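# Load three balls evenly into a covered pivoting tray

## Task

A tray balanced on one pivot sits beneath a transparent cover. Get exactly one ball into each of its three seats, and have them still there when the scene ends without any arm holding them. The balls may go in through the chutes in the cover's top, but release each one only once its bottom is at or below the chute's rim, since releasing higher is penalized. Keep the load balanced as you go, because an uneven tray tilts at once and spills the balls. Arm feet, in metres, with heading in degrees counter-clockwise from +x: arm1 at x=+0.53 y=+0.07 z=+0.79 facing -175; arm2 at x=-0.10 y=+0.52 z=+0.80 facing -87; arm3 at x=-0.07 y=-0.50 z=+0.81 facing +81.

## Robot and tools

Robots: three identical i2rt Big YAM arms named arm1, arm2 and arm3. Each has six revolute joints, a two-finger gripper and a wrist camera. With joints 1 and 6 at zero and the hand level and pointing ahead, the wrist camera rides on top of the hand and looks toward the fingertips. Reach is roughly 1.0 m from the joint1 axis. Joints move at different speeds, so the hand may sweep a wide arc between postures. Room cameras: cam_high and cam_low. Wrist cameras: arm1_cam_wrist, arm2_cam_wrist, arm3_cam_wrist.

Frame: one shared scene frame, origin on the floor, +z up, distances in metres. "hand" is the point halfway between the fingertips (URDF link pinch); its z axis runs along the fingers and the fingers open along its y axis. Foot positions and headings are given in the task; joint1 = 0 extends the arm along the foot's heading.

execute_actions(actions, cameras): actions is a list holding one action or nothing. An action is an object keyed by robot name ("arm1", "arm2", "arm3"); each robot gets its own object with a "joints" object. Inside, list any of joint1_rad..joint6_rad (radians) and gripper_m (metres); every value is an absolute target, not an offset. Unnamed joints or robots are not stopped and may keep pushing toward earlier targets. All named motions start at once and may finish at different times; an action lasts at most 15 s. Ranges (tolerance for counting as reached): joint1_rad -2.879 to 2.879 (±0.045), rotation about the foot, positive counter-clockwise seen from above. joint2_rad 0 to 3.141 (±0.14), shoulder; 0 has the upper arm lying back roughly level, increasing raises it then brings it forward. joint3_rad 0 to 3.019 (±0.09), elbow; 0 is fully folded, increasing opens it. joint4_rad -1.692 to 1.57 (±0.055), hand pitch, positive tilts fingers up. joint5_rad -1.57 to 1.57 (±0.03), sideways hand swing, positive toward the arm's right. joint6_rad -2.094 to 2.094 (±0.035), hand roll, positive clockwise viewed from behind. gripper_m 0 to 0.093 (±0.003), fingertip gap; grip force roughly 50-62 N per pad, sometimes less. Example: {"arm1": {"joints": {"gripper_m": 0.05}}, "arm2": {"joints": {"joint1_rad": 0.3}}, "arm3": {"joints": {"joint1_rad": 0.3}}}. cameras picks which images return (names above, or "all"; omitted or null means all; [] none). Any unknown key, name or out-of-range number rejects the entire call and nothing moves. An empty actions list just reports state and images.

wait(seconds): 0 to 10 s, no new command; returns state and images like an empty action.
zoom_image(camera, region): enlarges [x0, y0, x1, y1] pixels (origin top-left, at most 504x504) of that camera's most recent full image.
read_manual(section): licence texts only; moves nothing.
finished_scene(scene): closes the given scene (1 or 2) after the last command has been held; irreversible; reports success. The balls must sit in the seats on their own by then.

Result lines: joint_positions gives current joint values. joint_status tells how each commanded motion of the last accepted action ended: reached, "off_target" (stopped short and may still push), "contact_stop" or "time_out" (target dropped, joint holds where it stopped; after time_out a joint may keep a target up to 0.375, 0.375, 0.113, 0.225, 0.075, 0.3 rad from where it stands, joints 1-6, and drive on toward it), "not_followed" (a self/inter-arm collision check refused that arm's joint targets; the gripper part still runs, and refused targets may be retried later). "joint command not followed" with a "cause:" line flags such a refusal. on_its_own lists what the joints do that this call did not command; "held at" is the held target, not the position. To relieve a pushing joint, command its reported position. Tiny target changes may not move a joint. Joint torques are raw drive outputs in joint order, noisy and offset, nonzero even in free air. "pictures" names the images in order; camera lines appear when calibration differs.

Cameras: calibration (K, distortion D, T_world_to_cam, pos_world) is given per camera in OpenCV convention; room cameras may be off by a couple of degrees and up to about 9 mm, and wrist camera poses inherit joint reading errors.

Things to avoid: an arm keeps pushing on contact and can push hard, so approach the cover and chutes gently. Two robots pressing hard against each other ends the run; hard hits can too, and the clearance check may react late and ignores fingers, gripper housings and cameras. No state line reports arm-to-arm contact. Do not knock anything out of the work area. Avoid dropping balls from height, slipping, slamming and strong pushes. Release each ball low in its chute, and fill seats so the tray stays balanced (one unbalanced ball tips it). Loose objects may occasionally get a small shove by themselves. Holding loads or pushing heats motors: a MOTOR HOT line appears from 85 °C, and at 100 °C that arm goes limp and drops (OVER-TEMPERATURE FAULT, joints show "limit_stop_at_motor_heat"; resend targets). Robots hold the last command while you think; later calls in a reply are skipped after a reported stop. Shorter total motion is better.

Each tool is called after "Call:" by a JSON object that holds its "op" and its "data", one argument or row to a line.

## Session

Call:
{"op": "execute_actions", "data": {
  "actions": [],
  "cameras": ["cam_high","cam_low"]
}}

Scene clock: 0.00 s.
Joint torques (N m, as the arm reports them, + toward a larger angle): no reading
Motor temperatures (°C, as the motors report them): arm1=[26 24 29 25 25 24] | arm2=[25 26 24 25 24 24] | arm3=[23 27 28 23 26 26]
arm1.joint_positions: joint1_rad=+0.382 joint2_rad=+0.610 joint3_rad=+1.445 joint4_rad=-1.580 joint5_rad=-0.225 joint6_rad=+0.743 gripper_m=+0.094
arm1.joint_status: not commanded
arm1.hand: x=+0.3751 y=-0.0523 z=+1.3082 quat_wxyz=(-0.312, -0.909, +0.079, +0.265) (m; scene frame)
arm2.joint_positions: joint1_rad=-0.190 joint2_rad=+0.565 joint3_rad=+1.471 joint4_rad=-1.400 joint5_rad=+0.264 joint6_rad=+0.810 gripper_m=+0.095
arm2.joint_status: not commanded
arm2.hand: x=-0.1727 y=+0.3443 z=+1.3830 quat_wxyz=(-0.414, -0.828, -0.197, +0.324) (m; scene frame)
arm3.joint_positions: joint1_rad=+0.687 joint2_rad=+0.631 joint3_rad=+1.677 joint4_rad=-1.306 joint5_rad=+0.037 joint6_rad=+0.221 gripper_m=+0.095
arm3.joint_status: not commanded
arm3.hand: x=-0.1640 y=-0.3360 z=+1.4847 quat_wxyz=(-0.262, +0.636, -0.476, -0.549) (m; scene frame)
pictures: cam_high, cam_low
Images, in order (width x height): cam_high 672x504, cam_low 672x504.

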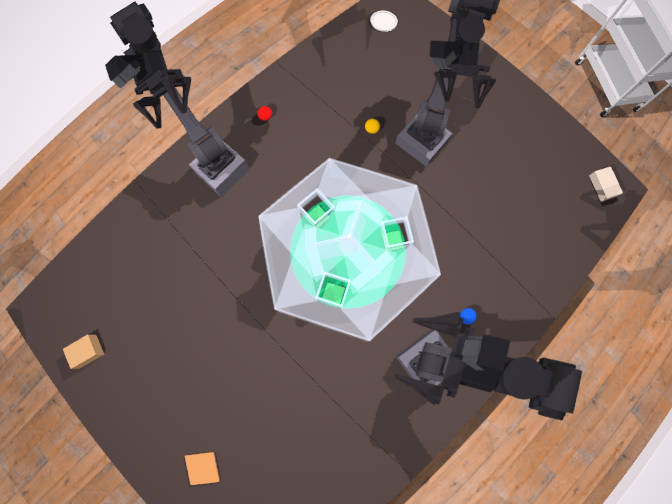

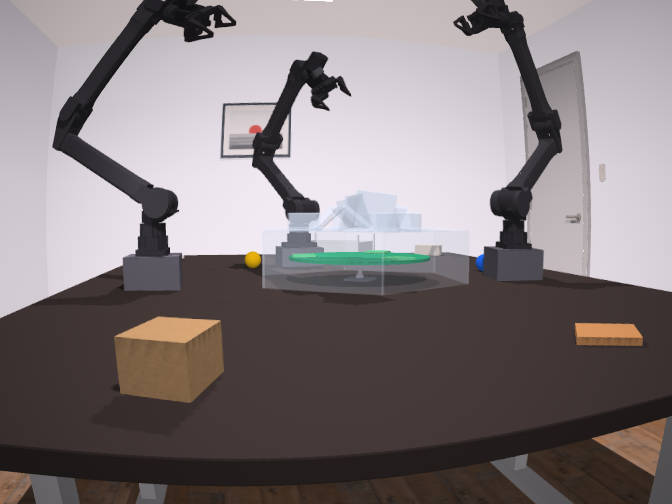

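Call:
{"op": "execute_actions", "data": {
  "actions": [
    {"arm1":{"joints":{"joint1_rad":-1.084,"joint5_rad":0,"joint6_rad":0}},"arm2":{"joints":{"joint1_rad":1.743,"joint5_rad":0,"joint6_rad":0}},"arm3":{"joints":{"joint1_rad":-1.388,"joint5_rad":0,"joint6_rad":0}}}
  ],
  "cameras": []
}}

Call:
{"op": "execute_actions", "data": {
  "actions": [
    {"arm1":{"joints":{"joint2_rad":0.967,"joint3_rad":0.54,"joint4_rad":-1.12}},"arm2":{"joints":{"joint2_rad":1.16,"joint3_rad":0.62,"joint4_rad":-1.01}},"arm3":{"joints":{"joint2_rad":1.024,"joint3_rad":0.498,"joint4_rad":-1.035}}}
  ],
  "cameras": ["arm1_cam_wrist","arm2_cam_wrist","arm3_cam_wrist"]
}}

Scene clock: 15.83 s.
Joint torques (N m, as the arm reports them, + toward a larger angle): arm1=[ 0.2   4.18  8.89  2.07  0.2  -0.01] | arm2=[-0.12  3.13  9.84  2.11  0.02 -0.17] | arm3=[-1.2   3.53  7.95  1.95  0.01 -0.23]
Motor temperatures (°C, as the motors report them): arm1=[26 24 31 25 25 24] | arm2=[25 26 26 25 24 24] | arm3=[23 27 30 23 26 26]
arm1.joint_positions: joint1_rad=-1.076 joint2_rad=+0.610 joint3_rad=+1.445 joint4_rad=-1.580 joint5_rad=-0.002 joint6_rad=+0.011 gripper_m=+0.094
arm1.joint_status: all done
arm1.hand: x=+0.4185 y=+0.2219 z=+1.3054 quat_wxyz=(+0.189, -0.806, +0.437, +0.352) (m; scene frame)
arm2.joint_positions: joint1_rad=+1.737 joint2_rad=+0.565 joint3_rad=+1.471 joint4_rad=-1.400 joint5_rad=+0.001 joint6_rad=+0.015 gripper_m=+0.095
arm2.joint_status: all done
arm2.hand: x=+0.0827 y=+0.5636 z=+1.3773 quat_wxyz=(-0.508, +0.092, -0.855, -0.056) (m; scene frame)
arm3.joint_positions: joint1_rad=-1.381 joint2_rad=+0.631 joint3_rad=+1.677 joint4_rad=-1.306 joint5_rad=+0.000 joint6_rad=+0.017 gripper_m=+0.095
arm3.joint_status: all done
arm3.hand: x=+0.1081 y=-0.4948 z=+1.4881 quat_wxyz=(-0.615, +0.004, -0.788, -0.014) (m; scene frame)
pictures: none
No camera images: the call's "cameras" was empty. Leave "cameras" out to get every camera's image.

Scene clock: 17.63 s.
Joint torques (N m, as the arm reports them, + toward a larger angle): arm1=[ 0.09 -3.48  8.45  1.    0.2  -0.02] | arm2=[-0.17 -7.25  9.17  0.59  0.02 -0.17] | arm3=[-1.69 -3.09  8.12 -0.25 -0.01 -0.12]
Motor temperatures (°C, as the motors report them): arm1=[26 24 31 25 25 24] | arm2=[25 27 26 25 24 24] | arm3=[23 27 30 23 26 26]
arm1.joint_positions: joint1_rad=-1.076 joint2_rad=+0.982 joint3_rad=+0.535 joint4_rad=-1.132 joint5_rad=-0.002 joint6_rad=+0.011 gripper_m=+0.094
arm1.joint_status: all done
arm1.hand: x=+0.4094 y=+0.2405 z=+0.8579 quat_wxyz=(-0.001, -0.879, +0.478, -0.007) (m; scene frame)
arm2.joint_positions: joint1_rad=+1.737 joint2_rad=+1.174 joint3_rad=+0.613 joint4_rad=-1.020 joint5_rad=+0.001 joint6_rad=+0.015 gripper_m=+0.095
arm2.joint_status: all done
arm2.hand: x=+0.1483 y=+0.5733 z=+0.8593 quat_wxyz=(+0.007, +0.104, -0.994, +0.006) (m; scene frame)
arm3.joint_positions: joint1_rad=-1.381 joint2_rad=+1.024 joint3_rad=+0.499 joint4_rad=-1.036 joint5_rad=+0.000 joint6_rad=+0.017 gripper_m=+0.095
arm3.joint_status: all done
arm3.hand: x=+0.1476 y=-0.4925 z=+0.8646 quat_wxyz=(-0.012, +0.006, -1.000, -0.001) (m; scene frame)
pictures: arm1_cam_wrist, arm2_cam_wrist, arm3_cam_wrist
camera_calibration (this result's frames):
arm1_cam_wrist: T_world_to_cam=[[0.843671, 0.53683, -0.00580137, -0.467088], [0.432429, -0.673113, 0.599936, -0.522421], [0.318159, -0.508658, -0.800027, 0.799474], [0, 0, 0, 1]] pos_world=[0.365618, 0.305757, 0.95031]
arm2_cam_wrist: T_world_to_cam=[[0.21216, -0.977159, -0.0121704, 0.544482], [-0.781582, -0.177146, 0.598121, -0.29022], [-0.586615, -0.117385, -0.801314, 0.962346], [0, 0, 0, 1]] pos_world=[0.222178, 0.5936, 0.951354]
arm3_cam_wrist: T_world_to_cam=[[0.0224754, -0.999716, -0.00787793, -0.481702], [-0.823821, -0.0229842, 0.566383, -0.374365], [-0.566404, -0.00623968, -0.824104, 0.914363], [0, 0, 0, 1]] pos_world=[0.220315, -0.484465, 0.96177]
Images, in order (width x height): arm1_cam_wrist 672x504, arm2_cam_wrist 672x504, arm3_cam_wrist 672x504.

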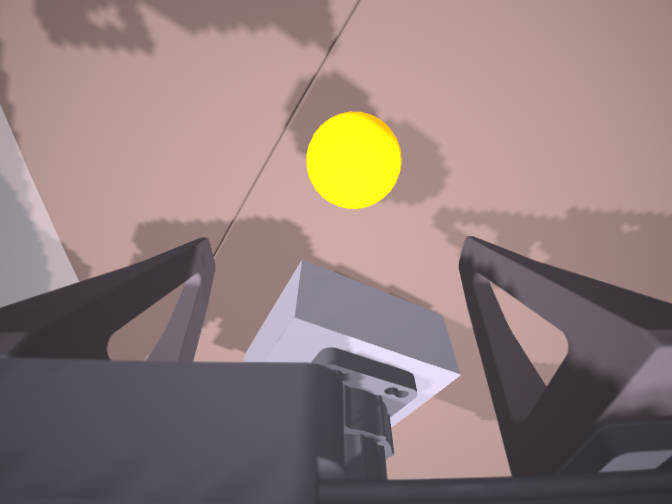

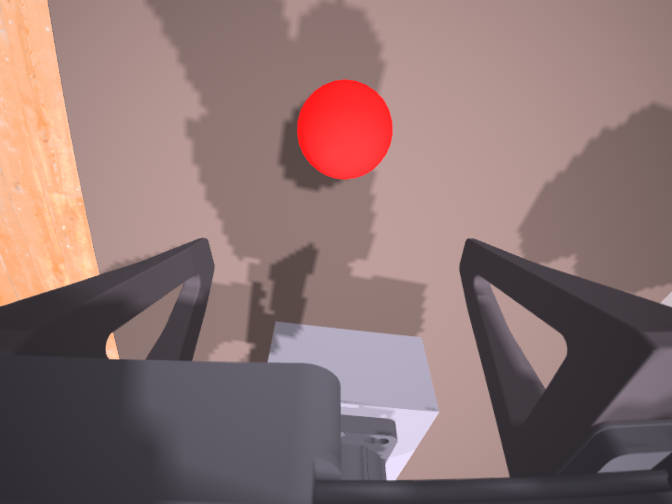

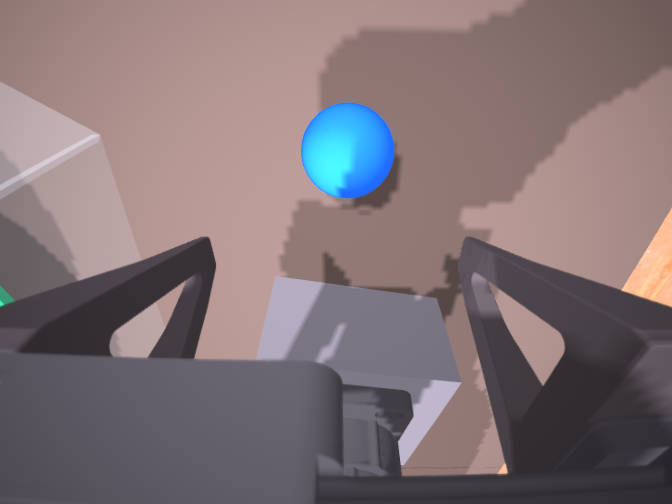

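Call:
{"op": "execute_actions", "data": {
  "actions": [
    {"arm1":{"joints":{"joint1_rad":-1.122,"joint2_rad":1.262,"joint3_rad":0.345,"joint4_rad":-0.628}},"arm2":{"joints":{"joint1_rad":1.72,"joint2_rad":1.485,"joint3_rad":0.52,"joint4_rad":-0.575}},"arm3":{"joints":{"joint1_rad":-1.412,"joint2_rad":1.415,"joint3_rad":0.365,"joint4_rad":-0.525}}}
  ],
  "cameras": ["arm1_cam_wrist","arm2_cam_wrist","arm3_cam_wrist"]
}}

Scene clock: 25.23 s.
Joint torques (N m, as the arm reports them, + toward a larger angle): arm1=[ 0.27 -2.84  6.33  1.05  0.2   0.  ] | arm2=[-1.24 -7.89  6.8   0.67  0.02 -0.16] | arm3=[-1.86 -4.92  4.7   0.37  0.   -0.23]
Motor temperatures (°C, as the motors report them): arm1=[26 24 31 25 25 24] | arm2=[25 27 26 25 24 24] | arm3=[23 27 30 23 26 26]
arm1.joint_positions: joint1_rad=-1.115 joint2_rad=+1.256 joint3_rad=+0.331 joint4_rad=-0.641 joint5_rad=-0.002 joint6_rad=+0.010 gripper_m=+0.094
arm1.joint_status: all done
arm1.hand: x=+0.4222 y=+0.2362 z=+0.7465 quat_wxyz=(+0.002, -0.869, +0.494, -0.001) (m; scene frame)
arm2.joint_positions: joint1_rad=+1.728 joint2_rad=+1.487 joint3_rad=+0.510 joint4_rad=-0.587 joint5_rad=+0.001 joint6_rad=+0.015 gripper_m=+0.095
arm2.joint_status: all done
arm2.hand: x=+0.1627 y=+0.5729 z=+0.7535 quat_wxyz=(-0.002, +0.100, -0.995, +0.005) (m; scene frame)
arm3.joint_positions: joint1_rad=-1.404 joint2_rad=+1.414 joint3_rad=+0.365 joint4_rad=-0.542 joint5_rad=+0.000 joint6_rad=+0.016 gripper_m=+0.095
arm3.joint_status: all done
arm3.hand: x=+0.1483 y=-0.4973 z=+0.7506 quat_wxyz=(+0.003, -0.006, -1.000, -0.001) (m; scene frame)
pictures: arm1_cam_wrist, arm2_cam_wrist, arm3_cam_wrist
camera_calibration (this result's frames):
arm1_cam_wrist: T_world_to_cam=[[0.863256, 0.504731, -0.00587894, -0.476863], [0.410877, -0.695875, 0.589015, -0.441396], [0.293203, -0.510886, -0.808101, 0.721155], [0, 0, 0, 1]] pos_world=[0.381569, 0.30196, 0.839951]
arm2_cam_wrist: T_world_to_cam=[[0.203603, -0.978976, -0.0123093, 0.542327], [-0.793765, -0.172417, 0.583274, -0.205297], [-0.573134, -0.108986, -0.812182, 0.887152], [0, 0, 0, 1]] pos_world=[0.23508, 0.592215, 0.846949]
arm3_cam_wrist: T_world_to_cam=[[-0.00059223, -0.999968, -0.00802762, -0.483974], [-0.805985, -0.00427452, 0.59192, -0.32186], [-0.591936, 0.0068207, -0.805956, 0.817405], [0, 0, 0, 1]] pos_world=[0.22415, -0.490909, 0.845423]
Images, in order (width x height): arm1_cam_wrist 672x504, arm2_cam_wrist 672x504, arm3_cam_wrist 672x504.

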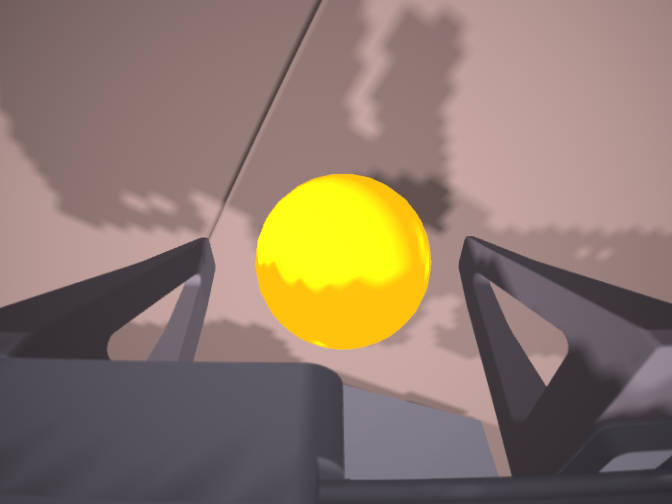

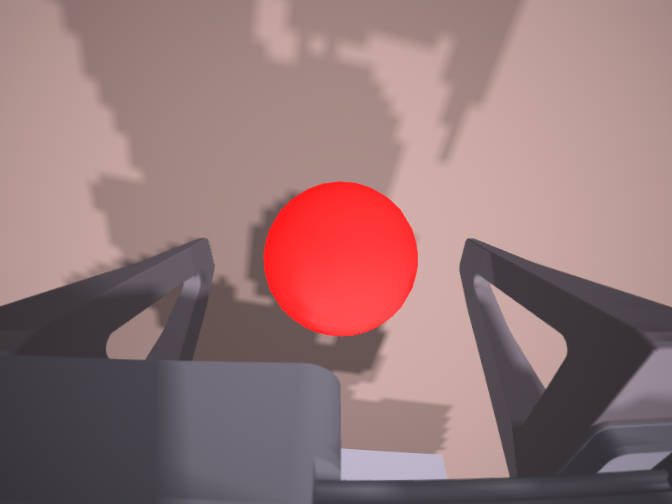

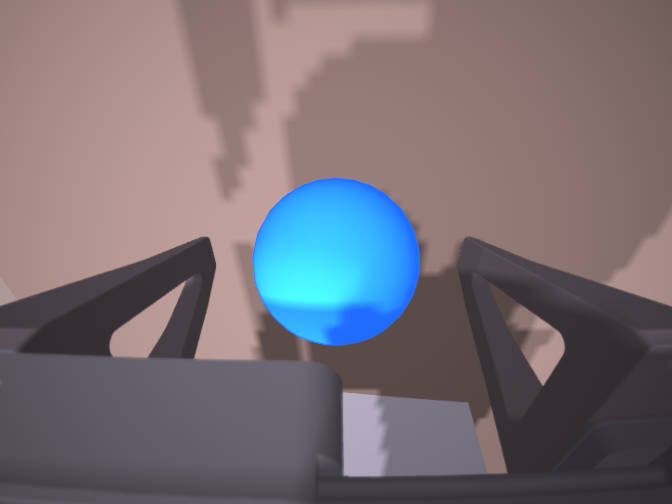

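Call:
{"op": "execute_actions", "data": {
  "actions": [
    {"arm2":{"joints":{"joint2_rad":1.535}},"arm1":{"joints":{"gripper_m":0.04}},"arm3":{"joints":{"gripper_m":0.04}}}
  ],
  "cameras": []
}}

Call:
{"op": "execute_actions", "data": {
  "actions": [
    {"arm2":{"joints":{"gripper_m":0.04}}}
  ],
  "cameras": []
}}

Call:
{"op": "execute_actions", "data": {
  "actions": [
    {"arm1":{"joints":{"joint2_rad":1.04,"joint3_rad":0.96,"joint4_rad":-1.455}},"arm2":{"joints":{"joint2_rad":1.04,"joint3_rad":0.96,"joint4_rad":-1.455}},"arm3":{"joints":{"joint2_rad":1.04,"joint3_rad":0.98,"joint4_rad":-1.455}}}
  ],
  "cameras": []
}}

Call:
{"op": "execute_actions", "data": {
  "actions": [
    {"arm1":{"joints":{"joint1_rad":0.38}},"arm2":{"joints":{"joint1_rad":0.21}},"arm3":{"joints":{"joint1_rad":0.335}}}
  ],
  "cameras": []
}}

Call:
{"op": "execute_actions", "data": {
  "actions": [
    {"arm1":{"joints":{"joint2_rad":1.49,"joint3_rad":1.367,"joint4_rad":-1.41}},"arm2":{"joints":{"joint2_rad":1.445,"joint3_rad":1.313,"joint4_rad":-1.384}},"arm3":{"joints":{"joint2_rad":1.365,"joint3_rad":1.23,"joint4_rad":-1.352}}}
  ]
}}

Scene clock: 42.20 s.
Joint torques (N m, as the arm reports them, + toward a larger angle): arm1=[ 0.09 -2.62  6.36  1.02  0.19  0.  ] | arm2=[-1.21 -7.57  6.31  0.58  0.02 -0.16] | arm3=[-1.25 -4.68  4.65  0.4   0.04 -0.2 ]
Motor temperatures (°C, as the motors report them): arm1=[26 24 31 25 25 24] | arm2=[25 27 26 25 24 24] | arm3=[23 28 29 23 26 26]
arm1.joint_positions: joint1_rad=-1.115 joint2_rad=+1.256 joint3_rad=+0.331 joint4_rad=-0.640 joint5_rad=-0.001 joint6_rad=+0.010 gripper_m=+0.055
arm1.joint_status: gripper_m off_target (ended at +0.055, target +0.040)
arm1.hand: x=+0.4222 y=+0.2364 z=+0.7465 quat_wxyz=(+0.002, -0.869, +0.494, -0.001) (m; scene frame)
arm2.joint_positions: joint1_rad=+1.728 joint2_rad=+1.533 joint3_rad=+0.510 joint4_rad=-0.585 joint5_rad=+0.001 joint6_rad=+0.015 gripper_m=+0.095
arm2.joint_status: all done
arm2.hand: x=+0.1547 y=+0.5711 z=+0.7422 quat_wxyz=(+0.020, +0.100, -0.995, +0.008) (m; scene frame)
arm3.joint_positions: joint1_rad=-1.404 joint2_rad=+1.414 joint3_rad=+0.365 joint4_rad=-0.542 joint5_rad=+0.000 joint6_rad=+0.016 gripper_m=+0.056
arm3.joint_status: gripper_m off_target (ended at +0.056, target +0.040)
arm3.hand: x=+0.1484 y=-0.4973 z=+0.7506 quat_wxyz=(+0.003, -0.006, -1.000, -0.001) (m; scene frame)
pictures: none
No camera images: the call's "cameras" was empty. Leave "cameras" out to get every camera's image.

Scene clock: 42.80 s.
Joint torques (N m, as the arm reports them, + toward a larger angle): arm1=[ 0.22 -2.76  6.26  1.03  0.19 -0.01] | arm2=[-1.24 -7.89  6.41  0.5   0.04 -0.16] | arm3=[-1.13 -4.52  4.64  0.54  0.01 -0.17]
Motor temperatures (°C, as the motors report them): arm1=[26 24 31 25 25 24] | arm2=[25 27 26 25 24 24] | arm3=[23 28 29 23 26 26]
arm1.joint_positions: joint1_rad=-1.115 joint2_rad=+1.256 joint3_rad=+0.331 joint4_rad=-0.640 joint5_rad=-0.001 joint6_rad=+0.010 gripper_m=+0.055
arm1.joint_status: not commanded
arm1.hand: x=+0.4222 y=+0.2364 z=+0.7465 quat_wxyz=(+0.002, -0.869, +0.494, -0.001) (m; scene frame)
arm2.joint_positions: joint1_rad=+1.728 joint2_rad=+1.533 joint3_rad=+0.510 joint4_rad=-0.585 joint5_rad=+0.001 joint6_rad=+0.014 gripper_m=+0.056
arm2.joint_status: gripper_m off_target (ended at +0.056, target +0.040)
arm2.hand: x=+0.1548 y=+0.5710 z=+0.7422 quat_wxyz=(+0.020, +0.100, -0.995, +0.008) (m; scene frame)
arm3.joint_positions: joint1_rad=-1.404 joint2_rad=+1.414 joint3_rad=+0.365 joint4_rad=-0.542 joint5_rad=+0.000 joint6_rad=+0.016 gripper_m=+0.056
arm3.joint_status: not commanded
arm3.hand: x=+0.1484 y=-0.4973 z=+0.7506 quat_wxyz=(+0.003, -0.006, -1.000, -0.001) (m; scene frame)
pictures: none
No camera images: the call's "cameras" was empty. Leave "cameras" out to get every camera's image.

Scene clock: 44.30 s.
Joint torques (N m, as the arm reports them, + toward a larger angle): arm1=[ 0.15 -5.33 12.94 -0.09  0.18  0.  ] | arm2=[-1.14 -5.59 12.07 -0.22  0.03 -0.16] | arm3=[-0.92 -3.12 14.46 -0.82 -0.04 -0.18]
Motor temperatures (°C, as the motors report them): arm1=[26 24 31 25 25 24] | arm2=[25 27 26 25 24 24] | arm3=[23 28 30 23 26 26]
arm1.joint_positions: joint1_rad=-1.115 joint2_rad=+1.049 joint3_rad=+0.906 joint4_rad=-1.444 joint5_rad=-0.001 joint6_rad=+0.010 gripper_m=+0.055
arm1.joint_status: all done
arm1.hand: x=+0.3863 y=+0.2926 z=+0.9778 quat_wxyz=(-0.003, -0.869, +0.494, -0.010) (m; scene frame)
arm2.joint_positions: joint1_rad=+1.728 joint2_rad=+1.040 joint3_rad=+0.936 joint4_rad=-1.447 joint5_rad=+0.001 joint6_rad=+0.014 gripper_m=+0.056
arm2.joint_status: all done
arm2.hand: x=+0.1633 y=+0.5755 z=+1.0084 quat_wxyz=(-0.008, +0.100, -0.995, +0.005) (m; scene frame)
arm3.joint_positions: joint1_rad=-1.404 joint2_rad=+1.038 joint3_rad=+0.921 joint4_rad=-1.441 joint5_rad=+0.000 joint6_rad=+0.016 gripper_m=+0.056
arm3.joint_status: all done
arm3.hand: x=+0.2000 y=-0.4976 z=+1.0138 quat_wxyz=(-0.013, -0.006, -1.000, -0.001) (m; scene frame)
pictures: none
No camera images: the call's "cameras" was empty. Leave "cameras" out to get every camera's image.

Scene clock: 46.17 s.
Joint torques (N m, as the arm reports them, + toward a larger angle): arm1=[ 1.05 -5.36 12.93 -0.11  0.14  0.01] | arm2=[-0.75 -5.33 12.15 -0.2   0.08 -0.15] | arm3=[-1.02 -4.84 14.66 -0.86  0.03 -0.15]
Motor temperatures (°C, as the motors report them): arm1=[26 24 31 25 25 24] | arm2=[25 27 26 25 24 24] | arm3=[23 28 31 23 26 26]
arm1.joint_positions: joint1_rad=+0.377 joint2_rad=+1.049 joint3_rad=+0.906 joint4_rad=-1.444 joint5_rad=+0.000 joint6_rad=+0.009 gripper_m=+0.055
arm1.joint_status: all done
arm1.hand: x=+0.2868 y=-0.0543 z=+0.9773 quat_wxyz=(+0.001, -0.974, -0.227, -0.012) (m; scene frame)
arm2.joint_positions: joint1_rad=+0.212 joint2_rad=+1.041 joint3_rad=+0.936 joint4_rad=-1.447 joint5_rad=+0.000 joint6_rad=+0.013 gripper_m=+0.056
arm2.joint_status: all done
arm2.hand: x=-0.0317 y=+0.2543 z=+1.0119 quat_wxyz=(-0.010, -0.611, -0.792, +0.010) (m; scene frame)
arm3.joint_positions: joint1_rad=+0.332 joint2_rad=+1.042 joint3_rad=+0.921 joint4_rad=-1.441 joint5_rad=-0.001 joint6_rad=+0.015 gripper_m=+0.056
arm3.joint_status: all done
arm3.hand: x=-0.1161 y=-0.2316 z=+1.0090 quat_wxyz=(-0.008, +0.760, -0.650, +0.001) (m; scene frame)
pictures: none
No camera images: the call's "cameras" was empty. Leave "cameras" out to get every camera's image.

Scene clock: 47.40 s.
Joint torques (N m, as the arm reports them, + toward a larger angle): arm1=[  1.01 -12.46  13.13   0.53   0.15   0.01] | arm2=[ -0.79 -12.57  15.19   0.19   0.08  -0.15] | arm3=[-0.6  -9.65 14.13 -0.14  0.12 -0.15]
Motor temperatures (°C, as the motors report them): arm1=[26 24 32 25 25 24] | arm2=[25 27 27 25 24 24] | arm3=[23 28 31 23 26 26]
arm1.joint_positions: joint1_rad=+0.377 joint2_rad=+1.492 joint3_rad=+1.310 joint4_rad=-1.413 joint5_rad=+0.000 joint6_rad=+0.009 gripper_m=+0.055
arm1.joint_status: all done
arm1.hand: x=+0.1410 y=-0.1278 z=+0.9824 quat_wxyz=(+0.002, -0.974, -0.227, -0.016) (m; scene frame)
arm2.joint_positions: joint1_rad=+0.212 joint2_rad=+1.461 joint3_rad=+1.251 joint4_rad=-1.386 joint5_rad=+0.000 joint6_rad=+0.013 gripper_m=+0.056
arm2.joint_status: all done
arm2.hand: x=+0.0060 y=+0.1176 z=+0.9965 quat_wxyz=(+0.008, -0.611, -0.792, -0.003) (m; scene frame)
arm3.joint_positions: joint1_rad=+0.332 joint2_rad=+1.386 joint3_rad=+1.174 joint4_rad=-1.357 joint5_rad=-0.001 joint6_rad=+0.015 gripper_m=+0.056
arm3.joint_status: all done
arm3.hand: x=-0.1366 y=-0.1115 z=+0.9980 quat_wxyz=(-0.005, +0.760, -0.650, +0.004) (m; scene frame)
pictures: arm1_cam_wrist, arm2_cam_wrist, arm3_cam_wrist, cam_high, cam_low
camera_calibration (this result's frames):
arm1_cam_wrist: T_world_to_cam=[[-0.43515, 0.900244, -0.0143272, 0.192954], [0.706652, 0.351348, 0.614164, -0.650714], [0.557931, 0.257129, -0.789048, 0.85037], [0, 0, 0, 1]] pos_world=[0.0693443, -0.163733, 1.07339]
arm2_cam_wrist: T_world_to_cam=[[-0.965989, -0.25791, -0.0186216, 0.0599603], [-0.217419, 0.771124, 0.598412, -0.679429], [-0.139977, 0.582108, -0.800972, 0.850056], [0, 0, 0, 1]] pos_world=[0.0291888, 0.0445633, 1.08857]
arm3_cam_wrist: T_world_to_cam=[[0.98612, 0.165864, 0.00756493, 0.152846], [0.129996, -0.799612, 0.586278, -0.651453], [0.103292, -0.577157, -0.810075, 0.879597], [0, 0, 0, 1]] pos_world=[-0.156893, -0.0385955, 1.09332]
Images, in order (width x height): arm1_cam_wrist 672x504, arm2_cam_wrist 672x504, arm3_cam_wrist 672x504, cam_high 672x504, cam_low 672x504.

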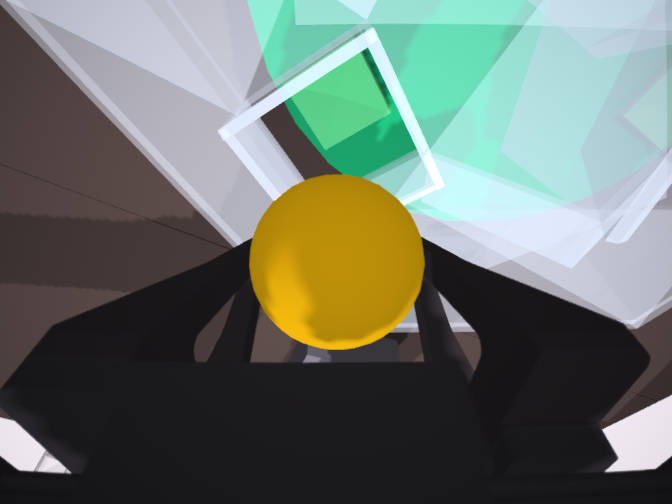

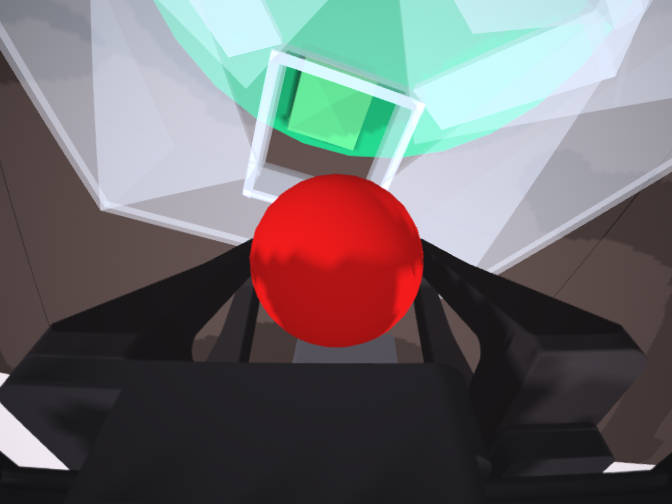

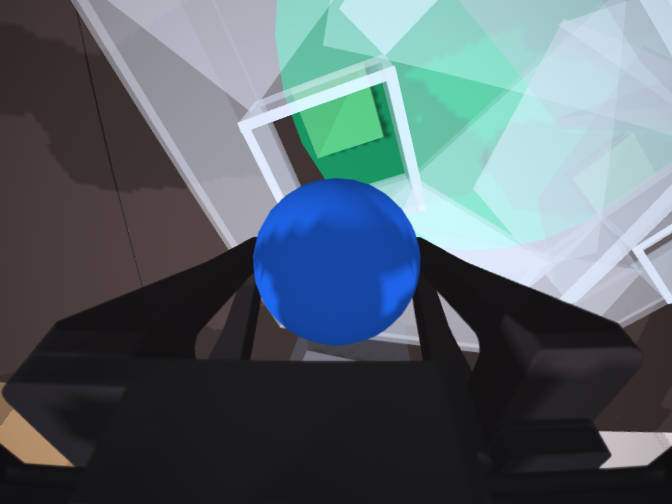

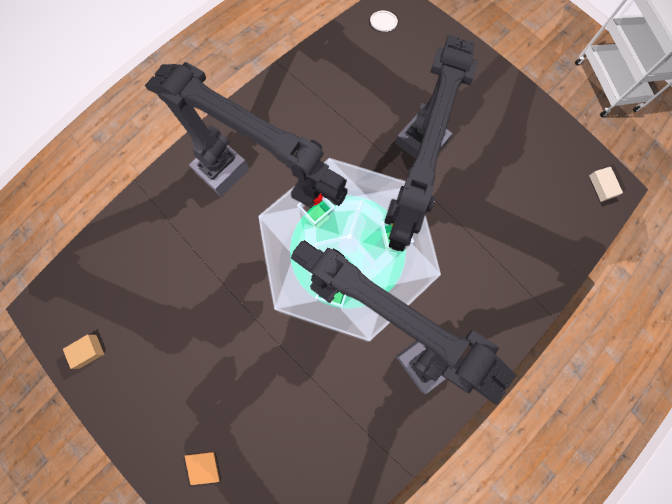

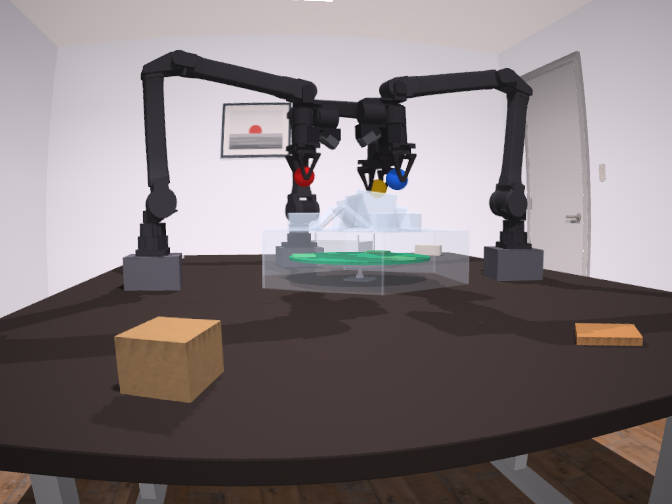

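Call:
{"op": "execute_actions", "data": {
  "actions": [
    {"arm1":{"joints":{"joint2_rad":1.55,"joint3_rad":1.217,"joint4_rad":-1.204}},"arm2":{"joints":{"joint2_rad":1.523,"joint3_rad":1.13,"joint4_rad":-1.13}},"arm3":{"joints":{"joint2_rad":1.45,"joint3_rad":1.038,"joint4_rad":-1.14}}}
  ]
}}

Call:
{"op": "zoom_image", "data": {
  "camera": "cam_low",
  "region": [270, 170, 450, 270]
}}

Scene clock: 61.20 s.
Joint torques (N m, as the arm reports them, + toward a larger angle): arm1=[  1.05 -12.53   9.57   0.96   0.14   0.01] | arm2=[ -0.78 -13.79  11.78   0.66   0.08  -0.15] | arm3=[ -1.16 -10.62   9.08   0.6    0.05  -0.18]
Motor temperatures (°C, as the motors report them): arm1=[26 24 34 25 25 24] | arm2=[25 27 29 25 24 24] | arm3=[23 28 34 23 26 26]
arm1.joint_positions: joint1_rad=+0.377 joint2_rad=+1.549 joint3_rad=+1.200 joint4_rad=-1.216 joint5_rad=+0.000 joint6_rad=+0.009 gripper_m=+0.055
arm1.joint_status: all done
arm1.hand: x=+0.1303 y=-0.1336 z=+0.9181 quat_wxyz=(-0.002, -0.974, -0.227, -0.001) (m; scene frame)
arm2.joint_positions: joint1_rad=+0.212 joint2_rad=+1.544 joint3_rad=+1.102 joint4_rad=-1.141 joint5_rad=+0.000 joint6_rad=+0.013 gripper_m=+0.056
arm2.joint_status: all done
arm2.hand: x=+0.0075 y=+0.1105 z=+0.9090 quat_wxyz=(+0.003, -0.611, -0.792, +0.001) (m; scene frame)
arm3.joint_positions: joint1_rad=+0.332 joint2_rad=+1.472 joint3_rad=+1.029 joint4_rad=-1.156 joint5_rad=-0.001 joint6_rad=+0.015 gripper_m=+0.056
arm3.joint_status: all done
arm3.hand: x=-0.1350 y=-0.1138 z=+0.9137 quat_wxyz=(+0.004, +0.760, -0.650, +0.016) (m; scene frame)
pictures: arm1_cam_wrist, arm2_cam_wrist, arm3_cam_wrist, cam_high, cam_low
camera_calibration (this result's frames):
arm1_cam_wrist: T_world_to_cam=[[-0.435442, 0.900094, -0.014858, 0.193005], [0.723297, 0.359643, 0.58949, -0.580012], [0.53594, 0.245942, -0.807639, 0.825544], [0, 0, 0, 1]] pos_world=[0.0611209, -0.168161, 1.01152]
arm2_cam_wrist: T_world_to_cam=[[-0.965913, -0.258188, -0.0187233, 0.0580825], [-0.219393, 0.778095, 0.588588, -0.613108], [-0.137398, 0.572632, -0.808217, 0.791921], [0, 0, 0, 1]] pos_world=[0.030399, 0.0385726, 1.002]
arm3_cam_wrist: T_world_to_cam=[[0.98615, 0.165675, 0.00769176, 0.152147], [0.126681, -0.782355, 0.609814, -0.624094], [0.107049, -0.600394, -0.792507, 0.791552], [0, 0, 0, 1]] pos_world=[-0.155714, -0.0382264, 1.00672]
Images, in order (width x height): arm1_cam_wrist 672x504, arm2_cam_wrist 672x504, arm3_cam_wrist 672x504, cam_high 672x504, cam_low 672x504.

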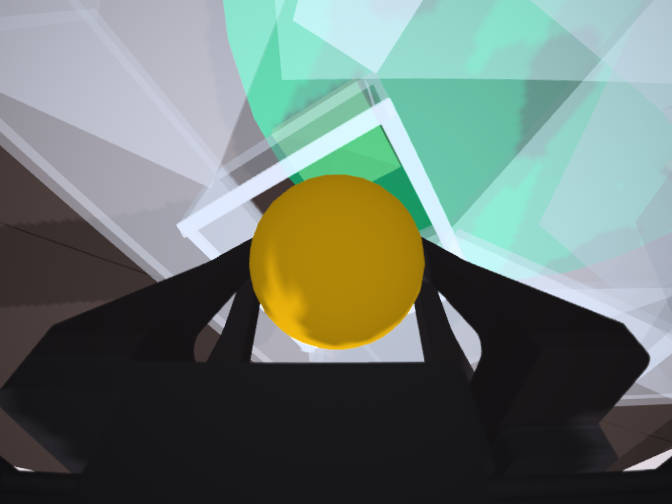

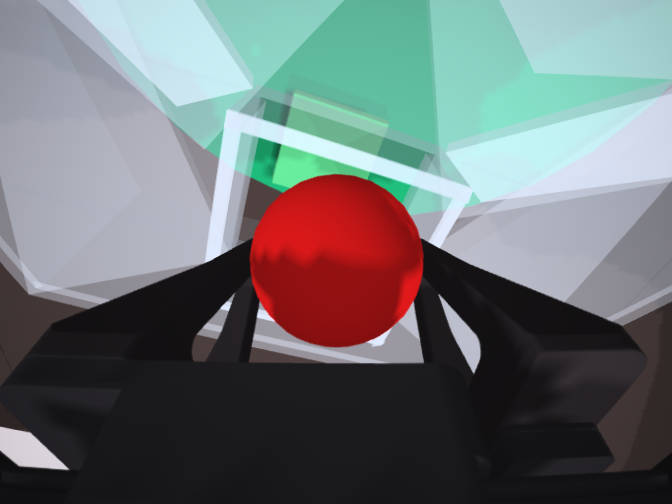

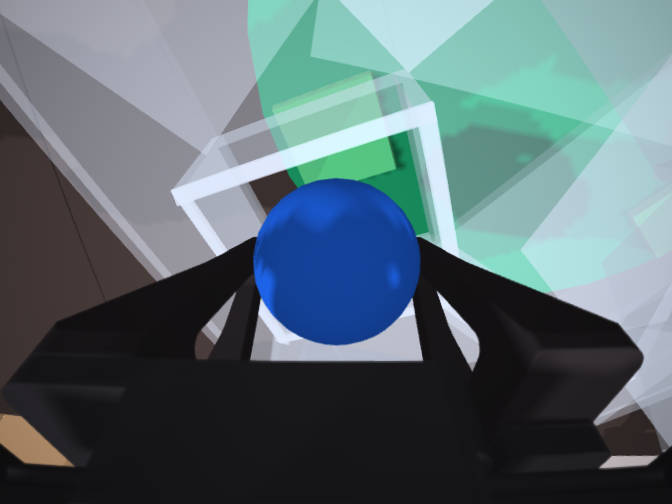

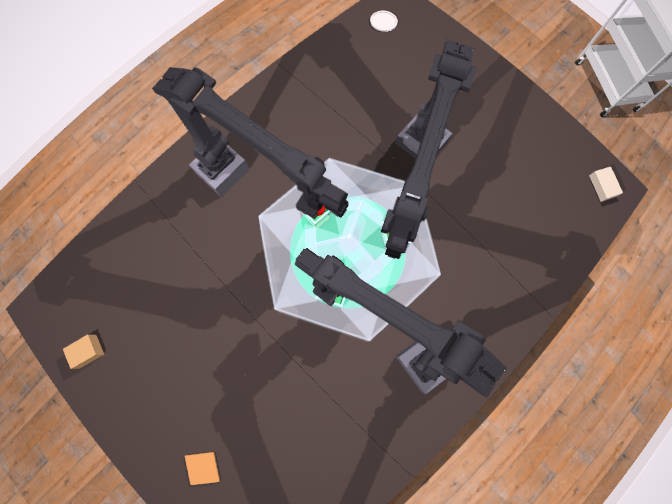

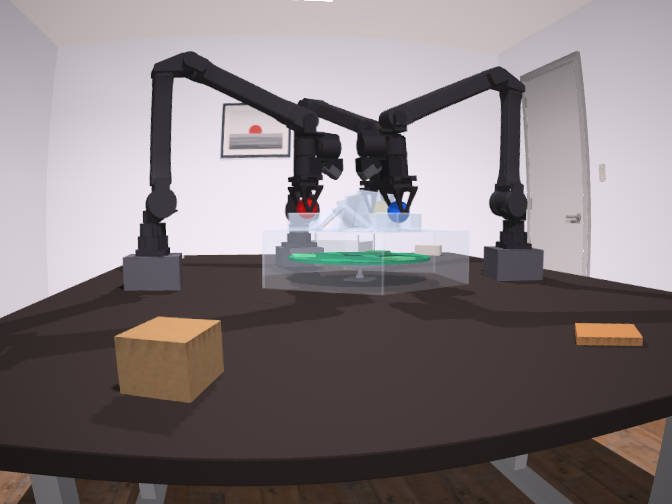

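Region (270, 170, 450, 270) of cam_low's 672x504 image, scaled by 2.800, with more detail than that image has.

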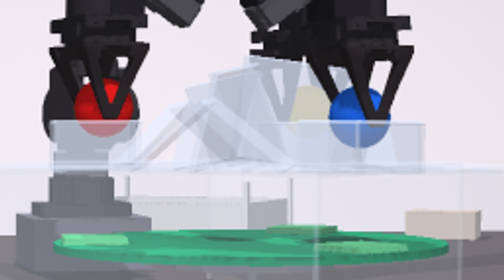

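Small corrections: arm1 moves down and back, arm3 slightly up, and all three slightly left.

Call:
{"op": "execute_actions", "data": {
  "actions": [
    {"arm1":{"joints":{"joint1_rad":0.39,"joint3_rad":1.195}},"arm2":{"joints":{"joint1_rad":0.228,"joint3_rad":1.12}},"arm3":{"joints":{"joint1_rad":0.345,"joint2_rad":1.43}}}
  ],
  "cameras": ["arm1_cam_wrist","arm2_cam_wrist","arm3_cam_wrist"]
}}

Scene clock: 65.80 s.
Joint torques (N m, as the arm reports them, + toward a larger angle): arm1=[  1.46 -12.63   8.74   0.97   0.15   0.01] | arm2=[  0.   -13.66  10.81   0.64   0.08  -0.15] | arm3=[ -0.61 -10.71   9.24   0.66   0.04  -0.13]
Motor temperatures (°C, as the motors report them): arm1=[26 24 34 25 25 24] | arm2=[25 27 29 25 24 24] | arm3=[23 28 34 23 26 26]
arm1.joint_positions: joint1_rad=+0.379 joint2_rad=+1.549 joint3_rad=+1.190 joint4_rad=-1.215 joint5_rad=+0.000 joint6_rad=+0.009 gripper_m=+0.055
arm1.joint_status: all done
arm1.hand: x=+0.1341 y=-0.1330 z=+0.9146 quat_wxyz=(-0.001, -0.974, -0.229, -0.005) (m; scene frame)
arm2.joint_positions: joint1_rad=+0.221 joint2_rad=+1.544 joint3_rad=+1.102 joint4_rad=-1.141 joint5_rad=+0.000 joint6_rad=+0.013 gripper_m=+0.056
arm2.joint_status: all done
arm2.hand: x=+0.0109 y=+0.1115 z=+0.9090 quat_wxyz=(+0.003, -0.608, -0.794, +0.001) (m; scene frame)
arm3.joint_positions: joint1_rad=+0.336 joint2_rad=+1.453 joint3_rad=+1.029 joint4_rad=-1.156 joint5_rad=-0.001 joint6_rad=+0.015 gripper_m=+0.056
arm3.joint_status: all done
arm3.hand: x=-0.1365 y=-0.1137 z=+0.9207 quat_wxyz=(-0.002, +0.761, -0.649, +0.008) (m; scene frame)
pictures: arm1_cam_wrist, arm2_cam_wrist, arm3_cam_wrist
camera_calibration (this result's frames):
arm1_cam_wrist: T_world_to_cam=[[-0.437753, 0.898975, -0.0147128, 0.194102], [0.717277, 0.359049, 0.597158, -0.587197], [0.542113, 0.250854, -0.801988, 0.815158], [0, 0, 0, 1]] pos_world=[0.0642434, -0.168146, 1.00725]
arm2_cam_wrist: T_world_to_cam=[[-0.963714, -0.266284, -0.0186423, 0.0624242], [-0.225863, 0.776215, 0.588622, -0.612842], [-0.14227, 0.571474, -0.808194, 0.79199], [0, 0, 0, 1]] pos_world=[0.0344175, 0.0397181, 1.00198]
arm3_cam_wrist: T_world_to_cam=[[0.985555, 0.169182, 0.00760856, 0.153929], [0.131565, -0.793163, 0.594629, -0.614615], [0.106636, -0.585039, -0.803964, 0.809611], [0, 0, 0, 1]] pos_world=[-0.157176, -0.0398785, 1.01519]
Images, in order (width x height): arm1_cam_wrist 672x504, arm2_cam_wrist 672x504, arm3_cam_wrist 672x504.

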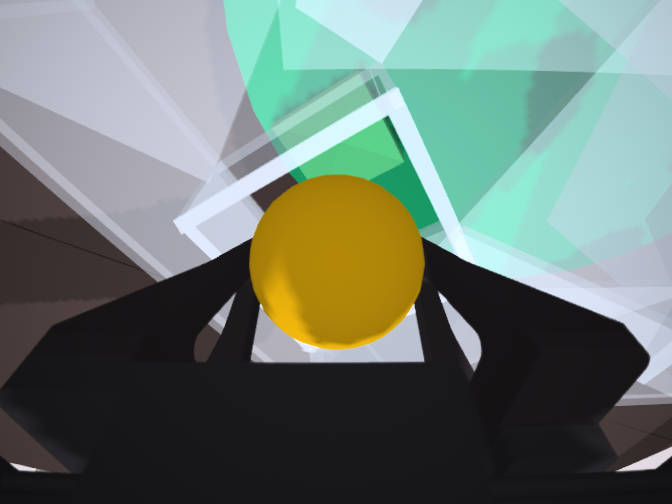

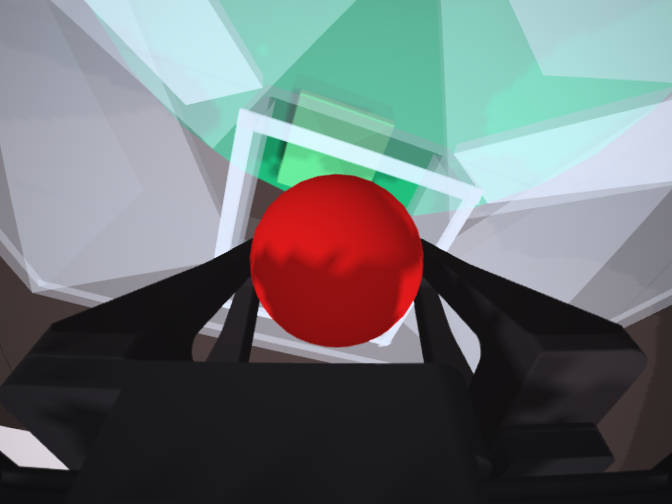

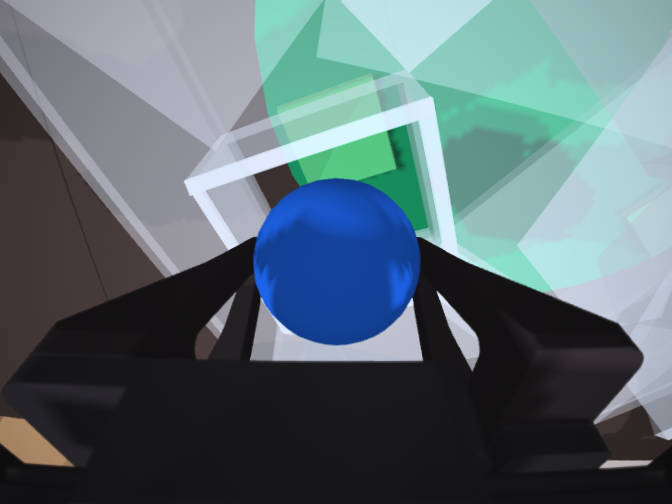

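Call:
{"op": "execute_actions", "data": {
  "actions": [
    {"arm1":{"joints":{"gripper_m":0.062}},"arm2":{"joints":{"gripper_m":0.063}},"arm3":{"joints":{"gripper_m":0.063}}}
  ],
  "cameras": []
}}

Call:
{"op": "wait", "data": {
  "seconds": 2
}}

Scene clock: 69.70 s.
Joint torques (N m, as the arm reports them, + toward a larger angle): arm1=[  1.6  -12.74   8.67   0.95   0.14   0.01] | arm2=[ -0.1  -13.69  10.82   0.64   0.08  -0.14] | arm3=[-0.31 -9.94  9.28  0.54 -0.03 -0.15]
Motor temperatures (°C, as the motors report them): arm1=[26 24 33 25 25 24] | arm2=[25 27 28 25 24 24] | arm3=[23 28 34 23 26 26]
arm1.joint_positions: joint1_rad=+0.379 joint2_rad=+1.549 joint3_rad=+1.190 joint4_rad=-1.215 joint5_rad=+0.000 joint6_rad=+0.009 gripper_m=+0.062
arm1.joint_status: all done
arm1.hand: x=+0.1341 y=-0.1330 z=+0.9146 quat_wxyz=(-0.001, -0.974, -0.229, -0.005) (m; scene frame)
arm2.joint_positions: joint1_rad=+0.221 joint2_rad=+1.544 joint3_rad=+1.102 joint4_rad=-1.141 joint5_rad=+0.000 joint6_rad=+0.013 gripper_m=+0.063
arm2.joint_status: all done
arm2.hand: x=+0.0109 y=+0.1114 z=+0.9091 quat_wxyz=(+0.003, -0.608, -0.794, +0.001) (m; scene frame)
arm3.joint_positions: joint1_rad=+0.336 joint2_rad=+1.448 joint3_rad=+1.029 joint4_rad=-1.156 joint5_rad=-0.001 joint6_rad=+0.015 gripper_m=+0.063
arm3.joint_status: all done
arm3.hand: x=-0.1366 y=-0.1136 z=+0.9227 quat_wxyz=(-0.004, +0.761, -0.649, +0.006) (m; scene frame)
pictures: none
No camera images: the call's "cameras" was empty. Leave "cameras" out to get every camera's image.

Scene clock: 71.70 s.
Joint torques (N m, as the arm reports them, + toward a larger angle): arm1=[  1.52 -12.65   8.68   0.95   0.15   0.01] | arm2=[ -0.09 -13.65  10.83   0.63   0.08  -0.14] | arm3=[ -1.05 -10.22   9.2    0.41   0.04  -0.21]
Motor temperatures (°C, as the motors report them): arm1=[26 24 33 25 25 24] | arm2=[25 27 28 25 24 24] | arm3=[23 28 33 23 26 26]
arm1.joint_positions: joint1_rad=+0.379 joint2_rad=+1.549 joint3_rad=+1.190 joint4_rad=-1.215 joint5_rad=+0.000 joint6_rad=+0.009 gripper_m=+0.062
arm1.joint_status: all done
arm1.hand: x=+0.1341 y=-0.1330 z=+0.9146 quat_wxyz=(-0.001, -0.974, -0.229, -0.005) (m; scene frame)
arm2.joint_positions: joint1_rad=+0.221 joint2_rad=+1.544 joint3_rad=+1.102 joint4_rad=-1.141 joint5_rad=+0.000 joint6_rad=+0.013 gripper_m=+0.063
arm2.joint_status: all done
arm2.hand: x=+0.0109 y=+0.1114 z=+0.9091 quat_wxyz=(+0.003, -0.608, -0.794, +0.001) (m; scene frame)
arm3.joint_positions: joint1_rad=+0.336 joint2_rad=+1.448 joint3_rad=+1.029 joint4_rad=-1.156 joint5_rad=-0.001 joint6_rad=+0.015 gripper_m=+0.063
arm3.joint_status: all done
arm3.hand: x=-0.1366 y=-0.1136 z=+0.9227 quat_wxyz=(-0.004, +0.761, -0.649, +0.006) (m; scene frame)
wait: 2.00 s; at rest by 0.27 s
pictures: arm1_cam_wrist, arm2_cam_wrist, arm3_cam_wrist, cam_high, cam_low
camera_calibration (this result's frames):
arm1_cam_wrist: T_world_to_cam=[[-0.437753, 0.898975, -0.0147128, 0.194102], [0.717277, 0.359049, 0.597158, -0.587197], [0.542113, 0.250854, -0.801988, 0.815158], [0, 0, 0, 1]] pos_world=[0.0642434, -0.168146, 1.00725]
arm2_cam_wrist: T_world_to_cam=[[-0.963709, -0.266302, -0.0186486, 0.0624362], [-0.225989, 0.776646, 0.588005, -0.612334], [-0.142103, 0.57088, -0.808642, 0.792647], [0, 0, 0, 1]] pos_world=[0.0344274, 0.0396873, 1.00219]
arm3_cam_wrist: T_world_to_cam=[[0.98555, 0.169217, 0.00758574, 0.153966], [0.132174, -0.796269, 0.590327, -0.612008], [0.105934, -0.580794, -0.807129, 0.814557], [0, 0, 0, 1]] pos_world=[-0.157139, -0.0402868, 1.01757]
Images, in order (width x height): arm1_cam_wrist 672x504, arm2_cam_wrist 672x504, arm3_cam_wrist 672x504, cam_high 672x504, cam_low 672x504.

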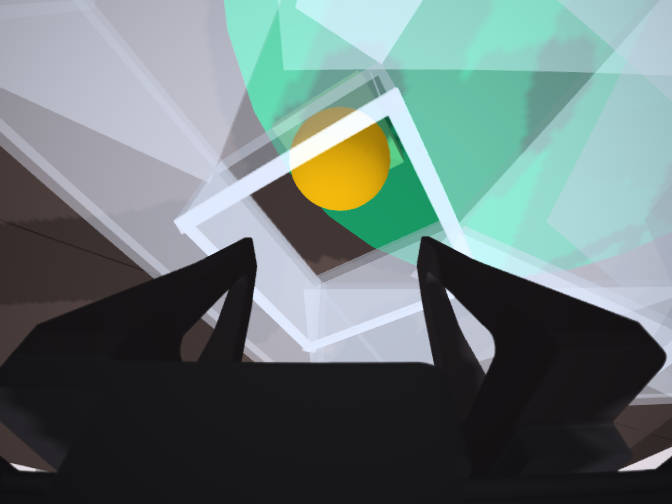

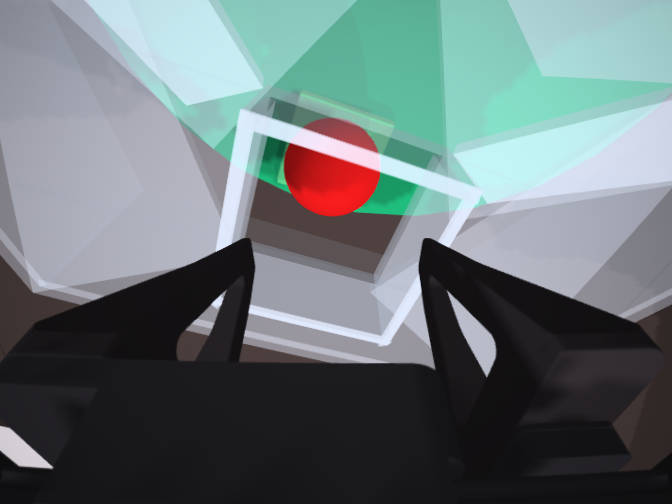

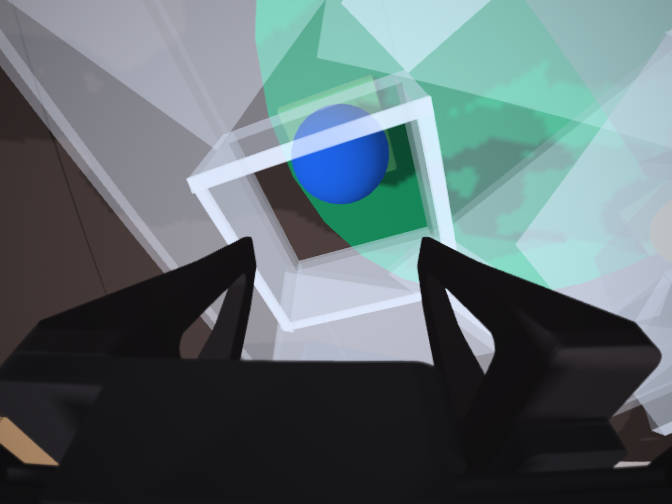

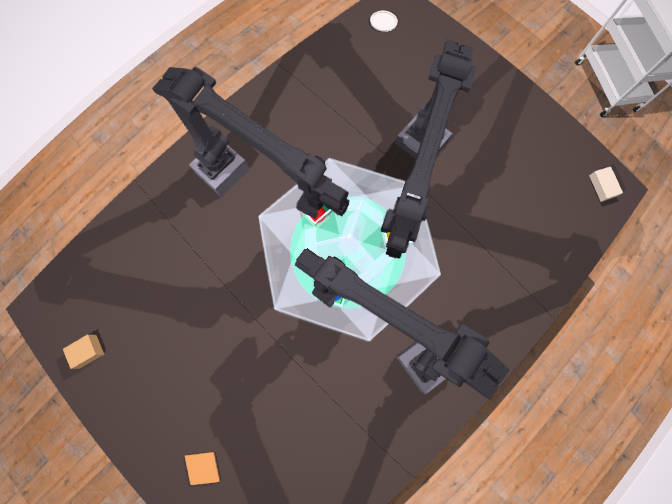

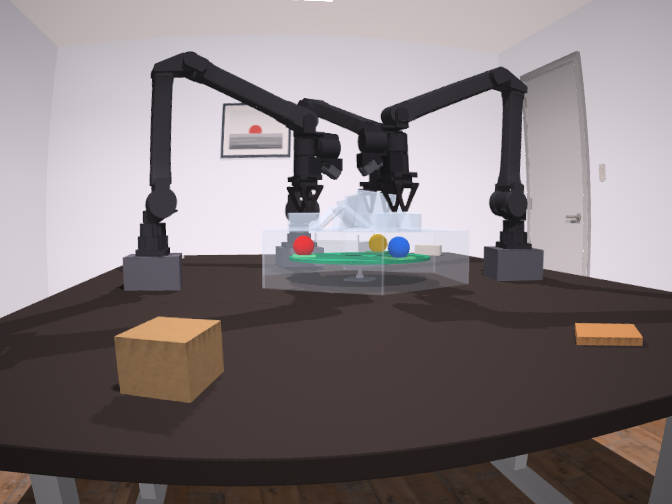

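Call:
{"op": "finished_scene", "data": {
  "scene": 2
}}

The scene is finished: the task was done.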